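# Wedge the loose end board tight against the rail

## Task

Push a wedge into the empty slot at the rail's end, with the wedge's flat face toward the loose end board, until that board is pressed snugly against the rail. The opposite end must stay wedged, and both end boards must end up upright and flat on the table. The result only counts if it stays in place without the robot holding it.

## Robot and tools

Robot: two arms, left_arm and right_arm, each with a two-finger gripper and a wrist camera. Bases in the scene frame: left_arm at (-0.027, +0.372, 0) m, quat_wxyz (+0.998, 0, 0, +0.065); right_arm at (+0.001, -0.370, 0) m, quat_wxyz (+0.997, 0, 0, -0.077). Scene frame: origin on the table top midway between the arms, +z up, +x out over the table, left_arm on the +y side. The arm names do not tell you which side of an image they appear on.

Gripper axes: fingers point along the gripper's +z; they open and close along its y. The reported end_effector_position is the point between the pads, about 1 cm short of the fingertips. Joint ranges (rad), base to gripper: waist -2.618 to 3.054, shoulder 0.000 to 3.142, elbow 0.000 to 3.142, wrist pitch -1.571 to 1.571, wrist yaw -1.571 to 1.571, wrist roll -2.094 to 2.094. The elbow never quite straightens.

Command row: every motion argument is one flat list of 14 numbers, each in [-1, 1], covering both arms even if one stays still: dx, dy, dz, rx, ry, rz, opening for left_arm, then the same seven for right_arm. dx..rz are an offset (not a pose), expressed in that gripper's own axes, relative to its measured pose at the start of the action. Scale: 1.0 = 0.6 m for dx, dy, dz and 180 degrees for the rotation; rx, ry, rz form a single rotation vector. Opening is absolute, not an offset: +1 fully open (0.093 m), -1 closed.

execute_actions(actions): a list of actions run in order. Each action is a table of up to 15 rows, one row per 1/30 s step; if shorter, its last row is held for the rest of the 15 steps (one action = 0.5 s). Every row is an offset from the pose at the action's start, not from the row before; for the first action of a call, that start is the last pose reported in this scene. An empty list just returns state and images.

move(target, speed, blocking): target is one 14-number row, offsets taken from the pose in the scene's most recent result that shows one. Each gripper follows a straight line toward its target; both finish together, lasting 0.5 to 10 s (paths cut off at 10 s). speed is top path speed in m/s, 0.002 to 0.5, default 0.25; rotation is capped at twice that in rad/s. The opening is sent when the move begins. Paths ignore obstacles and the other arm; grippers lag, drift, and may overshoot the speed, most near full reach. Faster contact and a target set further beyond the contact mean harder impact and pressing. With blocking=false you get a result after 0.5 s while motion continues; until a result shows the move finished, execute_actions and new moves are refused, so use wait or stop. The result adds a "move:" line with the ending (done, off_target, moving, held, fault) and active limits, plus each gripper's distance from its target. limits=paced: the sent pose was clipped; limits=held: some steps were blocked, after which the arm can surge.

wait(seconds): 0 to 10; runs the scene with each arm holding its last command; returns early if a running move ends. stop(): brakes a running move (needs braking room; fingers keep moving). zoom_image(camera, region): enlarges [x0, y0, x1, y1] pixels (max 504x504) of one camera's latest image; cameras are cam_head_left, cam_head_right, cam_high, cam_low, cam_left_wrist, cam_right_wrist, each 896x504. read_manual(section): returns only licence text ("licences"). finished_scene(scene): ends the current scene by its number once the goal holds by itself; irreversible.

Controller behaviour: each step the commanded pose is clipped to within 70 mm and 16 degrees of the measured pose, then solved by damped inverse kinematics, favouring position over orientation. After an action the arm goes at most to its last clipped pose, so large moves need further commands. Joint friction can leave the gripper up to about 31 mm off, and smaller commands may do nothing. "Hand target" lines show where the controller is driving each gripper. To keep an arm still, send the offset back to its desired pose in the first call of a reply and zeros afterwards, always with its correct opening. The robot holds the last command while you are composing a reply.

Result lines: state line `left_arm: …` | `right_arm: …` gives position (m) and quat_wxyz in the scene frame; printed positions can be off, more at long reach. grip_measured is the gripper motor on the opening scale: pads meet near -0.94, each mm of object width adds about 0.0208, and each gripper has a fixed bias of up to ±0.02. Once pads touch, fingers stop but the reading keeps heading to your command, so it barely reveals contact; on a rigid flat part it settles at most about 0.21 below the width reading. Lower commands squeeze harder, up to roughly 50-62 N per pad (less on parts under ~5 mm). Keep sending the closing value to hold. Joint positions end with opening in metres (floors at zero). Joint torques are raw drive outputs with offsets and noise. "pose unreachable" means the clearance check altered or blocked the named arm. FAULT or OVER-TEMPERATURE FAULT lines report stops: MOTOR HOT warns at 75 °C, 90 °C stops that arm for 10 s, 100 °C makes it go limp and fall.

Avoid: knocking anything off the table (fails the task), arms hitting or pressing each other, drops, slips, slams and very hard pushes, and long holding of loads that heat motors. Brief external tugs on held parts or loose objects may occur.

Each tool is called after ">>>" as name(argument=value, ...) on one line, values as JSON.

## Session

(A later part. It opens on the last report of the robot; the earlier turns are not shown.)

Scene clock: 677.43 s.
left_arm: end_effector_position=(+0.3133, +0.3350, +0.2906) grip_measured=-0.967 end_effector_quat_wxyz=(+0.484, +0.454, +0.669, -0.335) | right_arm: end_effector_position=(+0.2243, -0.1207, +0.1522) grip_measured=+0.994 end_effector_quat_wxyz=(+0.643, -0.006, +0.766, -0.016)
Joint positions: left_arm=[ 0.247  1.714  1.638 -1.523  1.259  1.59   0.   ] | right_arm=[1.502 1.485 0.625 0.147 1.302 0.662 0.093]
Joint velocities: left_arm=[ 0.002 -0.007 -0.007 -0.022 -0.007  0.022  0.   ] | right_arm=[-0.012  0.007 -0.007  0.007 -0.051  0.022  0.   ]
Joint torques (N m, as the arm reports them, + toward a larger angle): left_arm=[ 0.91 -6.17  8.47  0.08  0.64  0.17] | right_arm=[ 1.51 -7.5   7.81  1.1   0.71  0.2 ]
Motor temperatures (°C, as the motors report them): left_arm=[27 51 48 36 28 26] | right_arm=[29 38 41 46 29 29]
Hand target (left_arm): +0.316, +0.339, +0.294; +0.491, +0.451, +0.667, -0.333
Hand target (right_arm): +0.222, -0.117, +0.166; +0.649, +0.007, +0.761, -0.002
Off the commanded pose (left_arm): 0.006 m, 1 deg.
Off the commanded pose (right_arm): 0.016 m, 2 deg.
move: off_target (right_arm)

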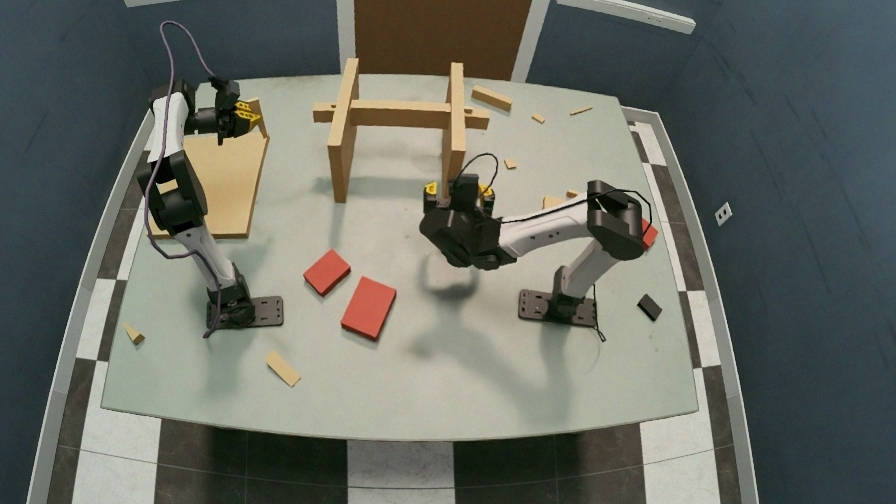

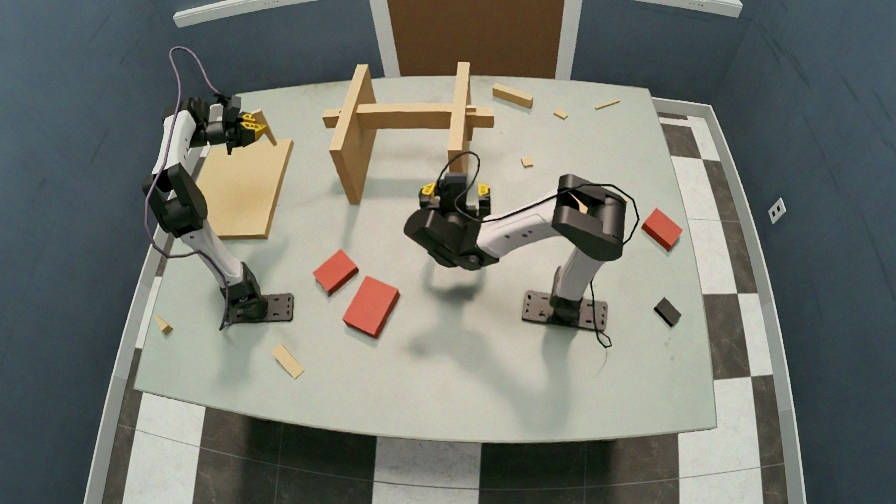

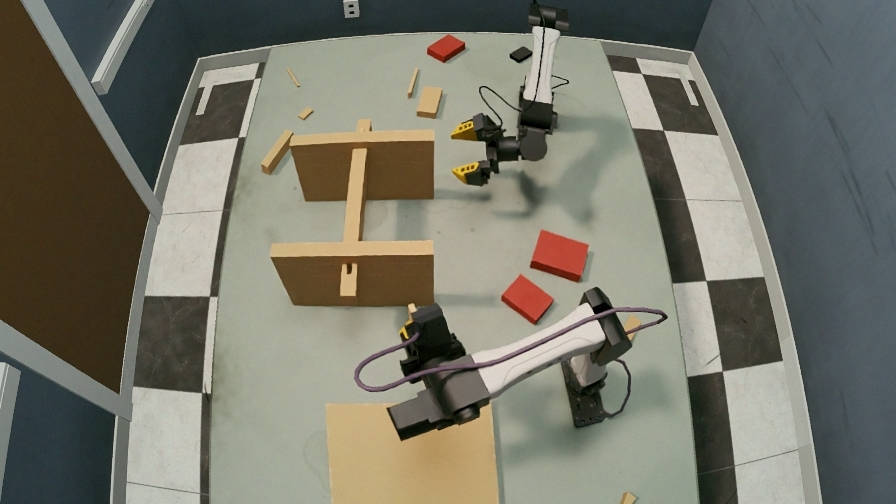

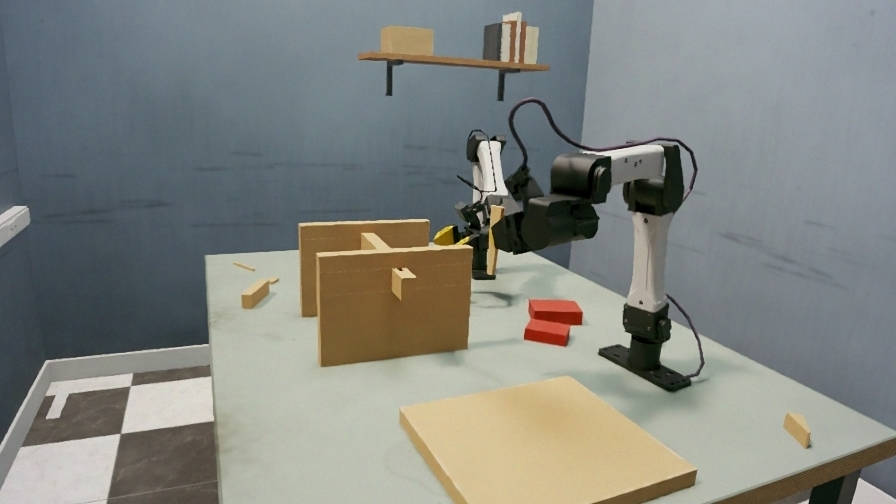

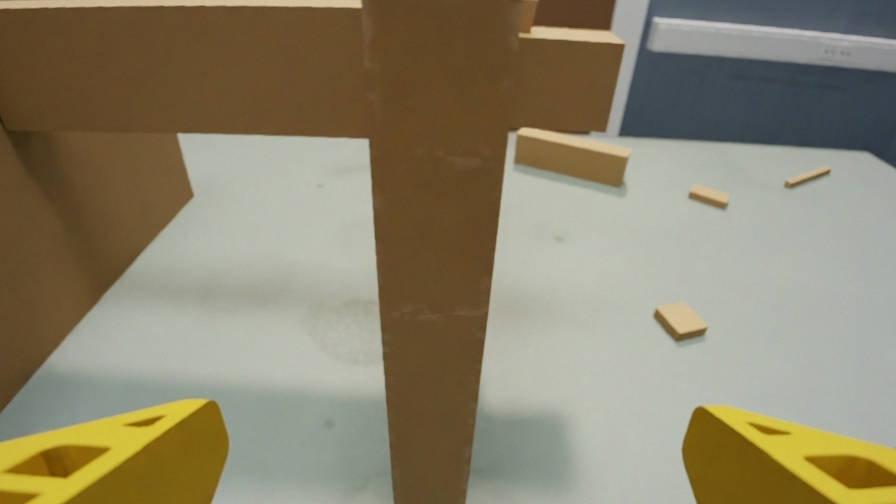

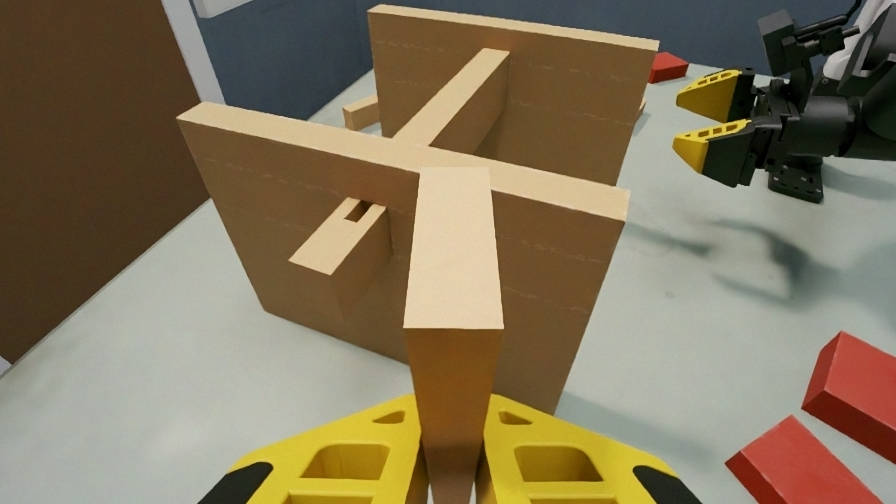

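>>> move(target=[0,0,0,0,0,0,-1, -0.033,0.464,0.024,0.009,0,0.012,1], speed=0.15)

Scene clock: 692.23 s.
left_arm: end_effector_position=(+0.3132, +0.3350, +0.2904) grip_measured=-0.967 end_effector_quat_wxyz=(+0.484, +0.454, +0.669, -0.335) | right_arm: end_effector_position=(+0.2533, +0.1582, +0.1593) grip_measured=+0.994 end_effector_quat_wxyz=(+0.641, +0.016, +0.767, -0.012)
Joint positions: left_arm=[ 0.247  1.714  1.638 -1.524  1.259  1.591  0.   ] | right_arm=[ 1.564  2.618  2.399 -0.764  1.356  0.975  0.093]
Joint velocities: left_arm=[-0.012  0.032  0.017  0.007  0.066 -0.037  0.   ] | right_arm=[ 0.007  0.061  0.159 -0.154 -0.037  0.154  0.   ]
Joint torques (N m, as the arm reports them, + toward a larger angle): left_arm=[-0.01 -7.13  6.47  0.24  0.5   0.05] | right_arm=[  1.38 -14.81   8.56   0.87   0.79   0.21]
Motor temperatures (°C, as the motors report them): left_arm=[27 50 48 35 28 26] | right_arm=[29 38 43 45 30 29]
Hand target (left_arm): +0.313, +0.335, +0.290; +0.484, +0.454, +0.669, -0.336
Hand target (right_arm): +0.248, +0.159, +0.163; +0.644, +0.016, +0.765, -0.013
Off the commanded pose (left_arm): 0.000 m, 0 deg.
Off the commanded pose (right_arm): 0.008 m, 0 deg.
move: done

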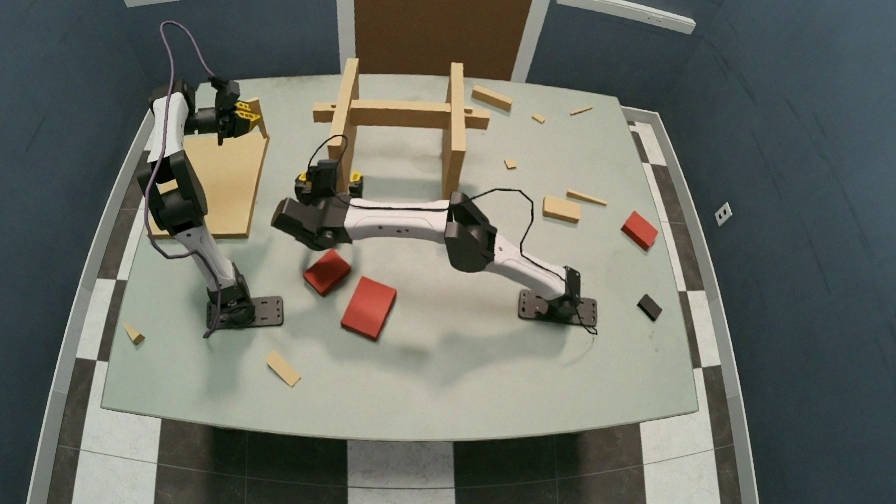

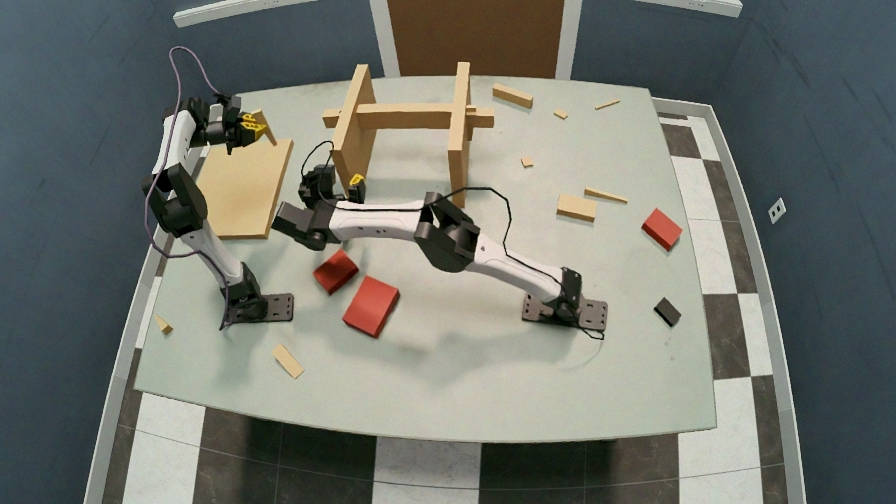

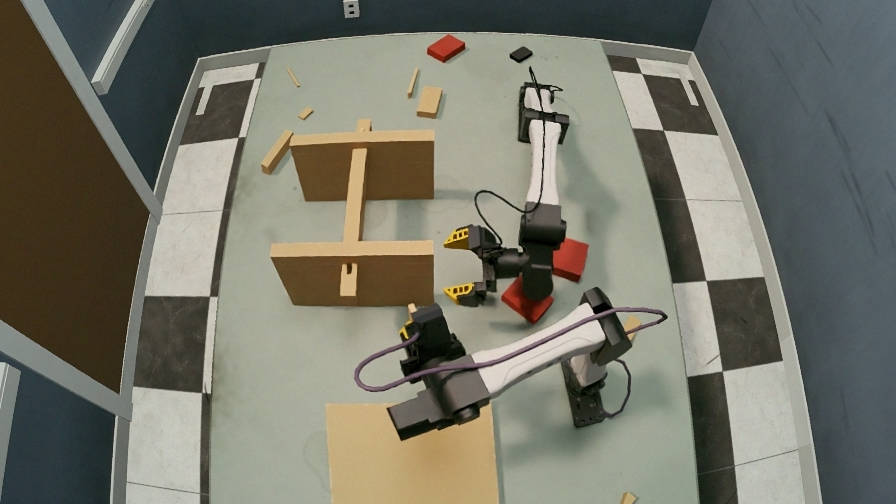

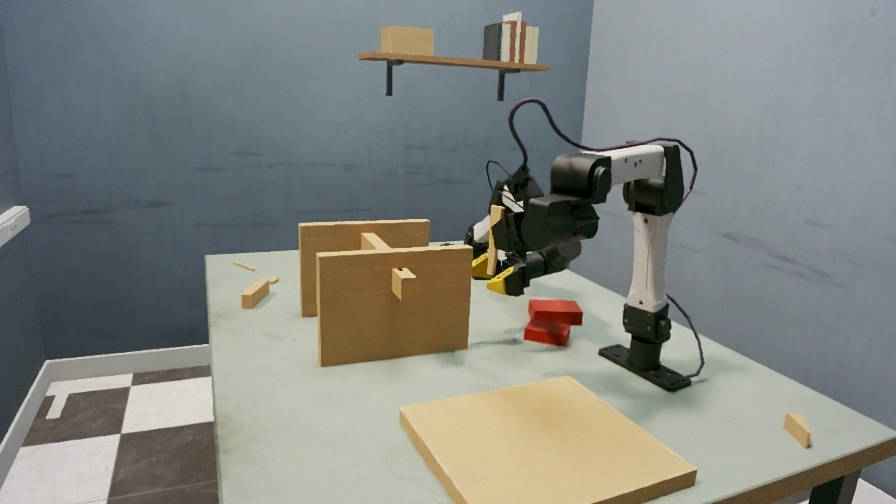

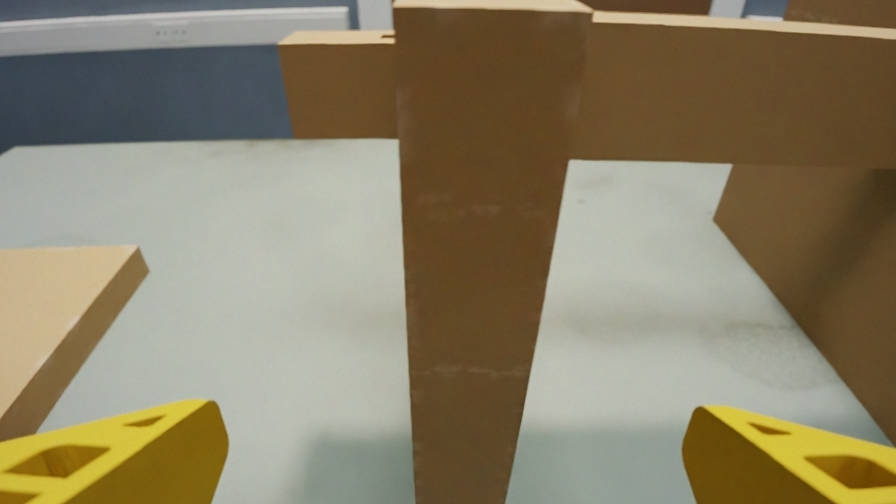

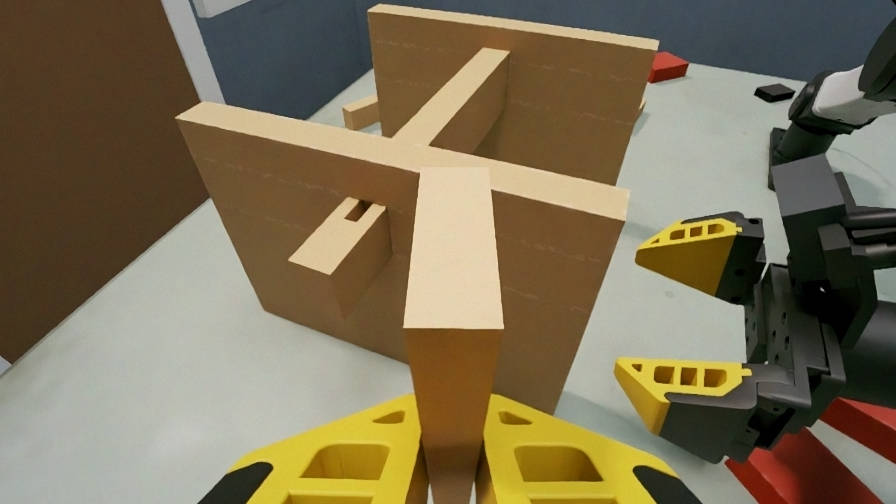

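>>> move(target=[0,0,0,0,0,0,-1, -0.011,-0.010,0.094,0,0,0,1], speed=0.08)

Scene clock: 704.77 s.
left_arm: end_effector_position=(+0.3132, +0.3350, +0.2903) grip_measured=-0.967 end_effector_quat_wxyz=(+0.483, +0.454, +0.669, -0.335) | right_arm: end_effector_position=(+0.3060, +0.1506, +0.1442) grip_measured=+0.994 end_effector_quat_wxyz=(+0.639, +0.006, +0.769, -0.027)
Joint positions: left_arm=[ 0.247  1.714  1.638 -1.524  1.258  1.591  0.   ] | right_arm=[ 1.467  2.57   2.204 -0.37   1.295  0.682  0.093]
Joint velocities: left_arm=[-0.007 -0.002  0.012 -0.022  0.066 -0.007  0.   ] | right_arm=[-0.012 -0.007 -0.051  0.125  0.022 -0.081 -0.001]
Joint torques (N m, as the arm reports them, + toward a larger angle): left_arm=[ 0.22 -7.04  6.58  0.23  0.55  0.09] | right_arm=[ -0.34 -17.58   5.43   1.41   0.48   0.1 ]
Motor temperatures (°C, as the motors report them): left_arm=[27 50 48 35 28 26] | right_arm=[29 42 45 44 30 29]
Hand target (left_arm): +0.313, +0.335, +0.290; +0.484, +0.454, +0.669, -0.335
Hand target (right_arm): +0.309, +0.150, +0.156; +0.641, +0.016, +0.768, -0.012
Off the commanded pose (left_arm): 0.000 m, 0 deg.
Off the commanded pose (right_arm): 0.012 m, 2 deg.
move: off_target (right_arm)

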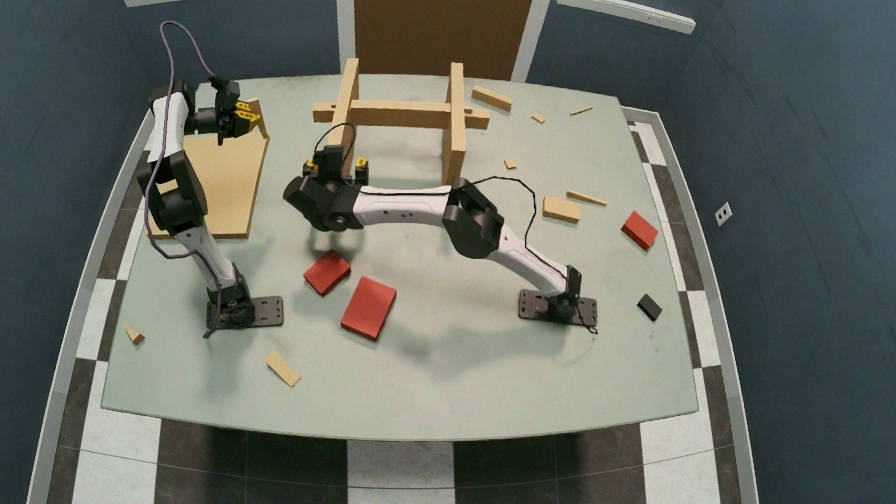

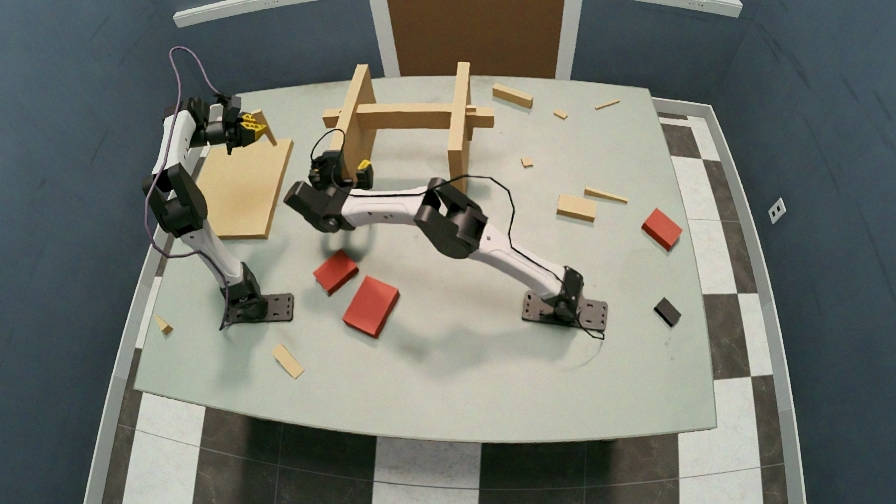

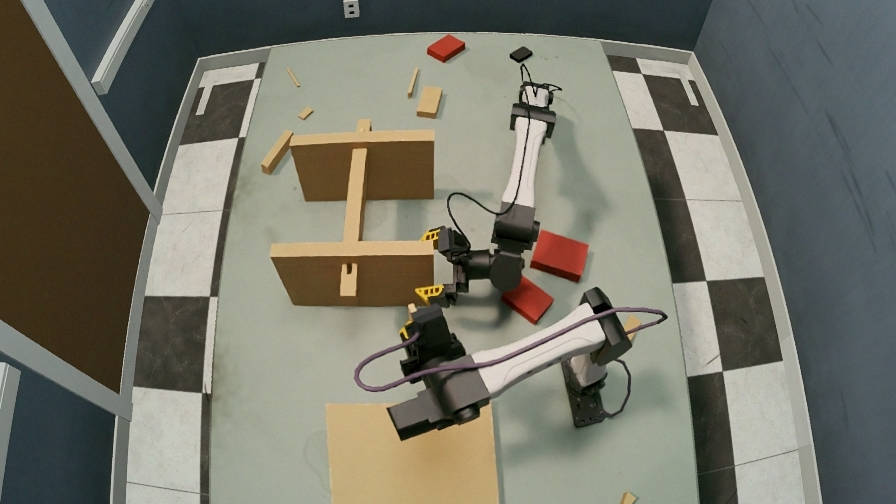

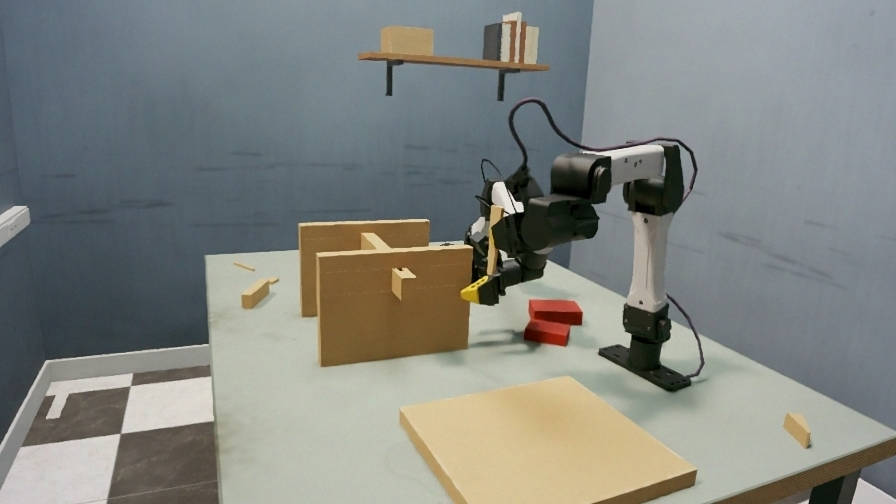

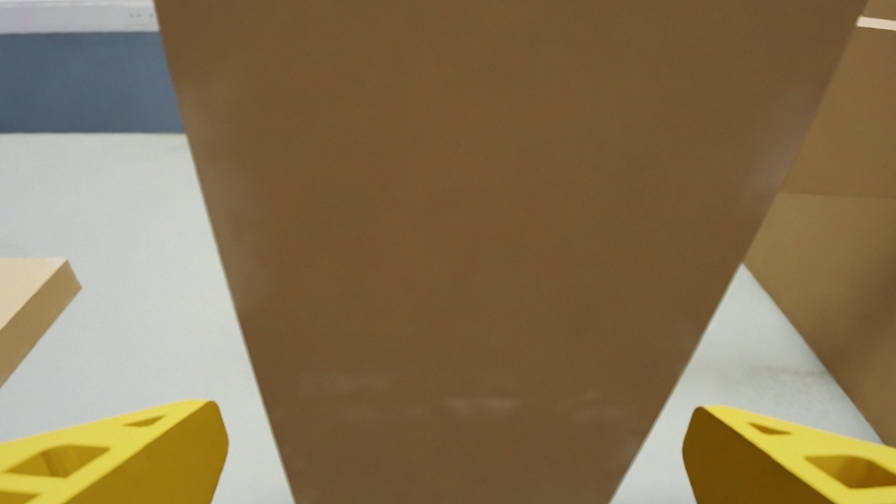

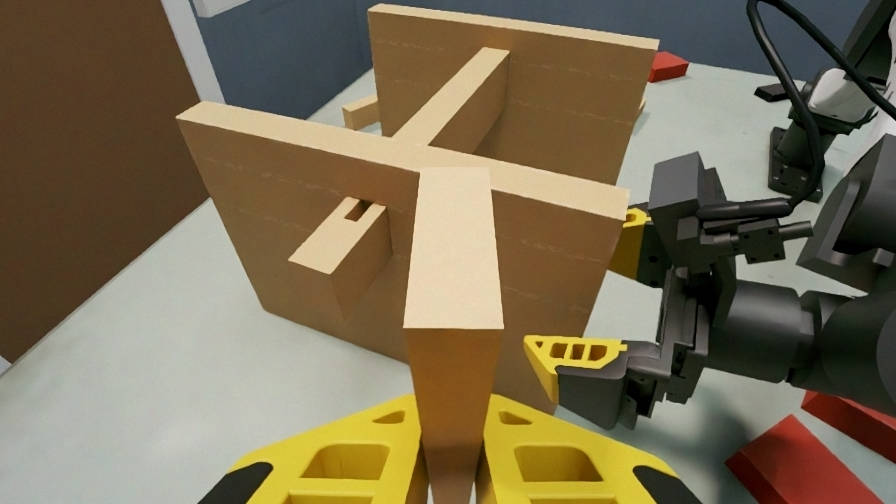

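>>> execute_actions(actions=[[[0,0,0,0,0,0,-1, 0,0,0,0,0,0.015,1]],[[0,0,0,0,0,0,-1, 0,0,0,0,0,0,-0.2]],[[0,0,0,0,0,0,-1, 0,0,0,0,0,0,-1]],[[0,0,0,0,0,0,-1, 0,0,0,0,0,0,-1]]])

Scene clock: 719.07 s.
left_arm: end_effector_position=(+0.3131, +0.3351, +0.2899) grip_measured=-0.967 end_effector_quat_wxyz=(+0.483, +0.454, +0.670, -0.335) | right_arm: end_effector_position=(+0.3061, +0.1536, +0.1437) grip_measured=-0.484 end_effector_quat_wxyz=(+0.638, +0.023, +0.770, -0.005)
Joint positions: left_arm=[ 0.247  1.714  1.638 -1.524  1.255  1.591  0.   ] | right_arm=[ 1.467  2.57   2.201 -0.348  1.282  0.717  0.022]
Joint velocities: left_arm=[ 0.007  0.002  0.012 -0.007 -0.022 -0.037  0.   ] | right_arm=[-0.007 -0.007  0.007 -0.022 -0.051  0.022 -0.001]
Joint torques (N m, as the arm reports them, + toward a larger angle): left_arm=[ 0.09 -7.04  6.64  0.21  0.51  0.08] | right_arm=[  0.41 -15.42   6.76   1.23   0.55   0.14]
Motor temperatures (°C, as the motors report them): left_arm=[27 50 47 34 28 26] | right_arm=[28 48 44 45 30 29]
Hand target (left_arm): +0.313, +0.335, +0.290; +0.483, +0.454, +0.670, -0.335
Hand target (right_arm): +0.306, +0.154, +0.144; +0.638, +0.022, +0.770, -0.005
Off the commanded pose (left_arm): 0.000 m, 0 deg.
Off the commanded pose (right_arm): 0.000 m, 0 deg.

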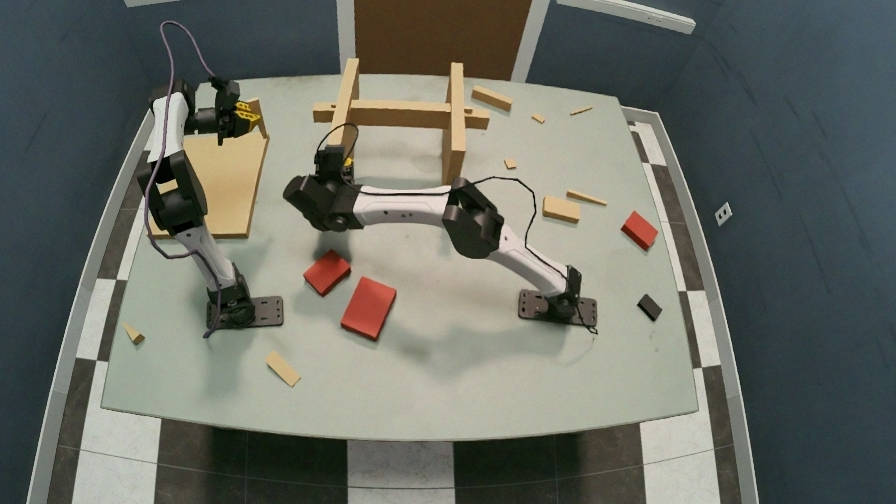

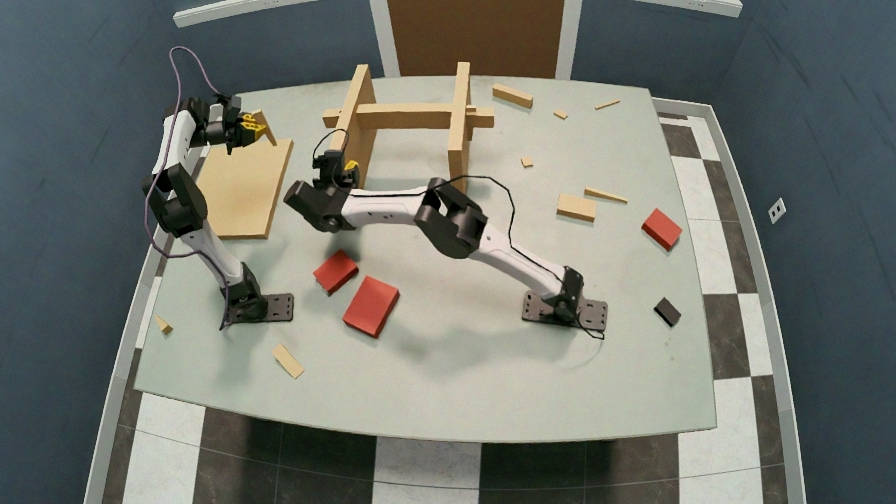

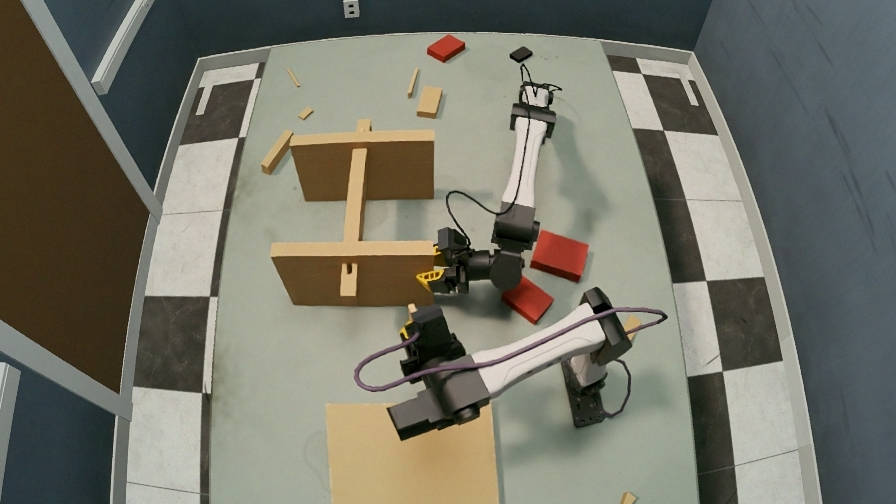

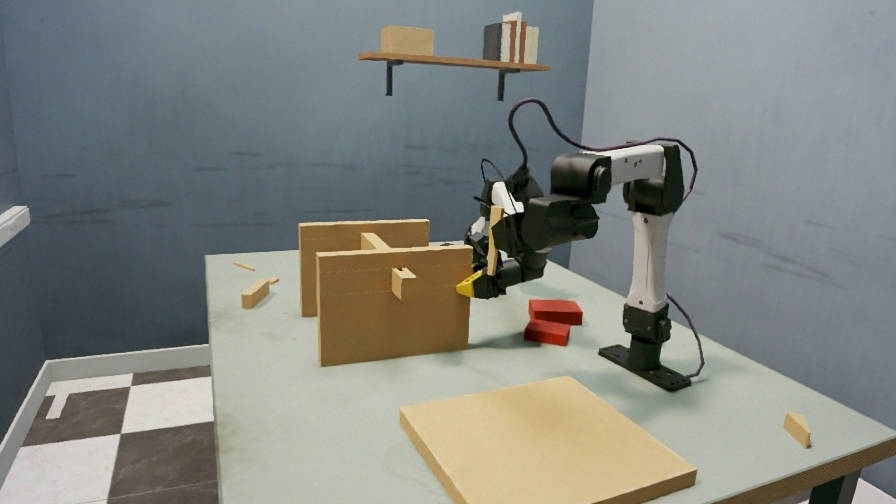

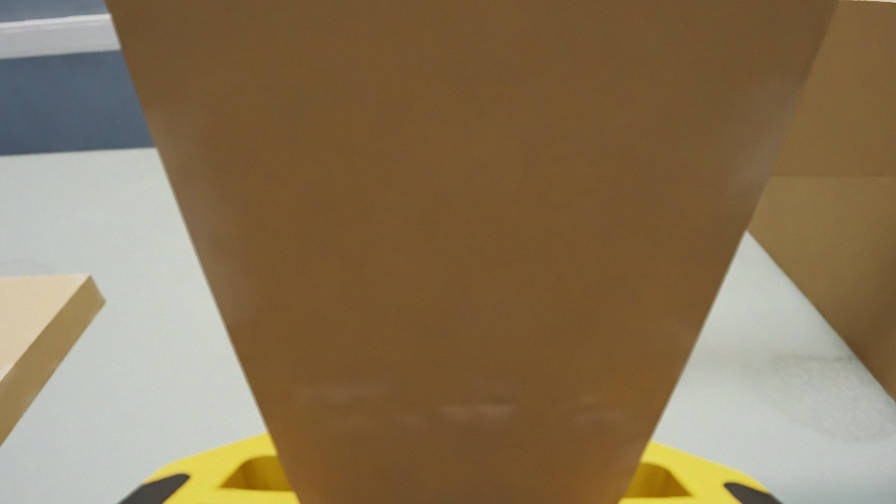

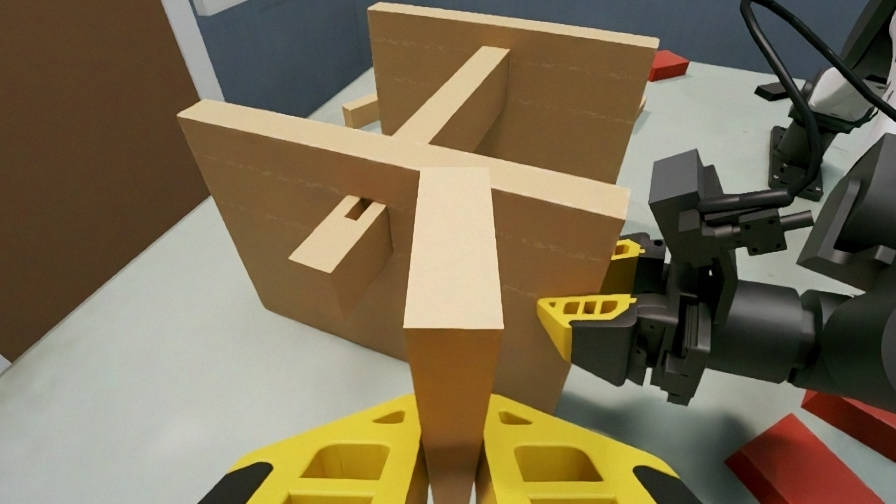

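>>> move(target=[0,0,0,0,0,0,-1, 0.0107,-0.0507,-0.0977,-0.0469,0.001,-0.0089,-1], speed=0.04)

Scene clock: 726.03 s.
left_arm: end_effector_position=(+0.3131, +0.3351, +0.2898) grip_measured=-0.967 end_effector_quat_wxyz=(+0.482, +0.454, +0.670, -0.335) | right_arm: end_effector_position=(+0.2695, +0.1281, +0.1426) grip_measured=-0.488 end_effector_quat_wxyz=(+0.631, -0.030, +0.774, +0.044)
Joint positions: left_arm=[ 0.247  1.714  1.638 -1.524  1.255  1.591  0.   ] | right_arm=[1.511 2.298 1.673 0.053 1.193 0.571 0.022]
Joint velocities: left_arm=[ 0.002 -0.017 -0.007 -0.125 -0.007 -0.066  0.   ] | right_arm=[-0.007 -0.022 -0.017 -0.037  0.007 -0.022  0.   ]
Joint torques (N m, as the arm reports them, + toward a larger angle): left_arm=[ 0.16 -7.19  6.48  0.26  0.49  0.1 ] | right_arm=[  4.86 -15.53   4.01   1.21   0.9    0.38]
Motor temperatures (°C, as the motors report them): left_arm=[27 50 47 34 28 26] | right_arm=[28 50 44 45 30 29]
Hand target (left_arm): +0.313, +0.335, +0.290; +0.483, +0.454, +0.670, -0.335
Hand target (right_arm): +0.247, +0.126, +0.146; +0.637, -0.036, +0.769, +0.043
Off the commanded pose (left_arm): 0.000 m, 0 deg.
Off the commanded pose (right_arm): 0.024 m, 1 deg.
move: off_target (right_arm)

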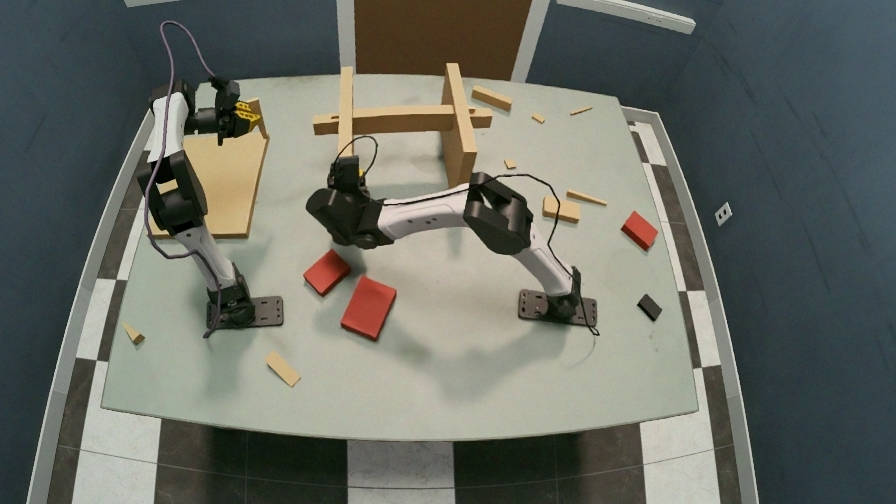

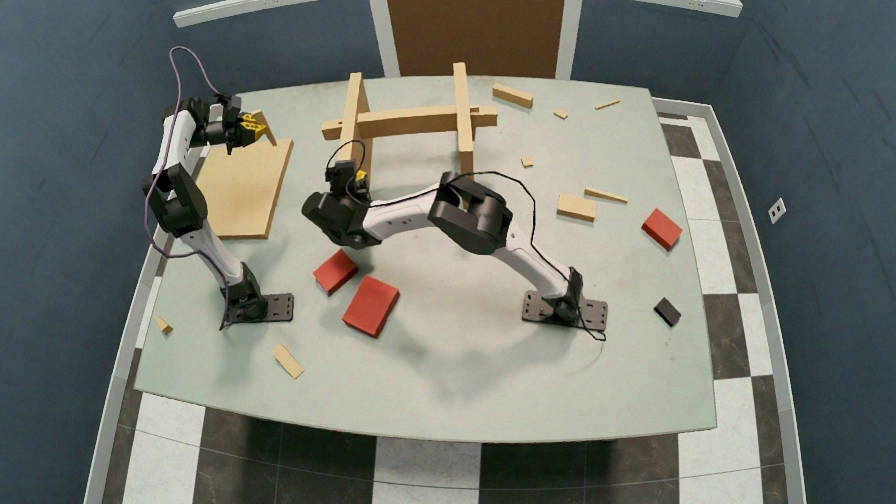

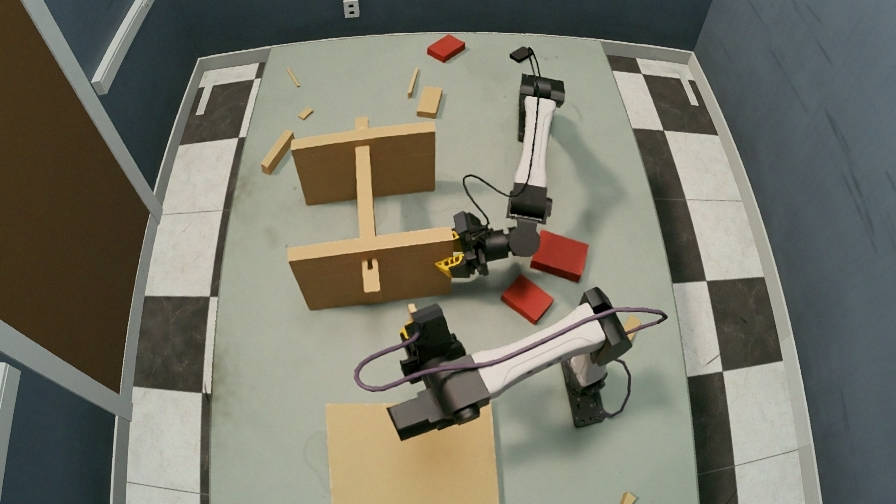

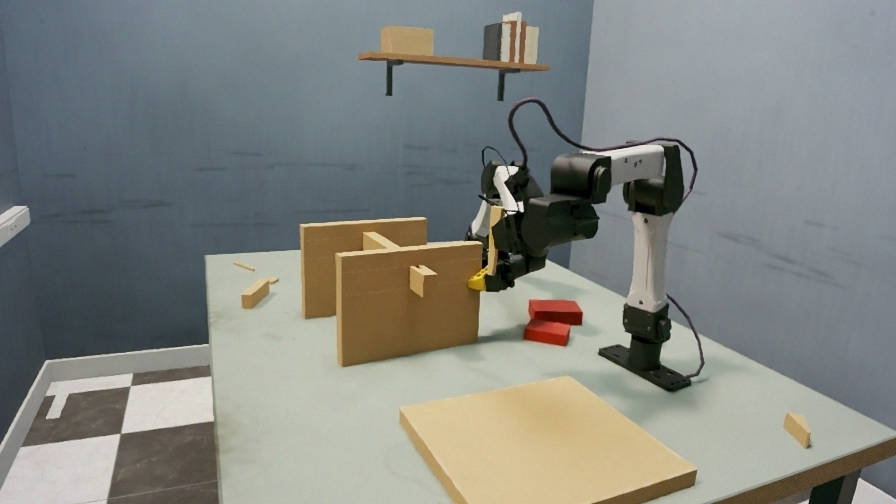

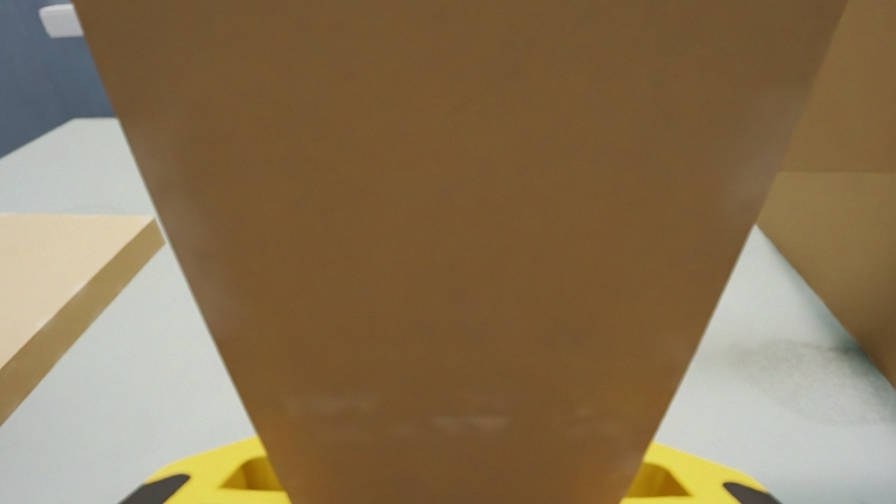

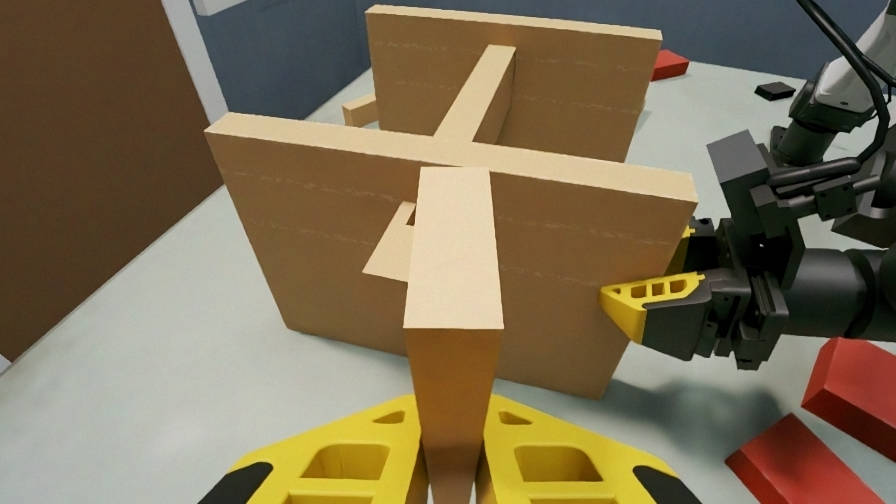

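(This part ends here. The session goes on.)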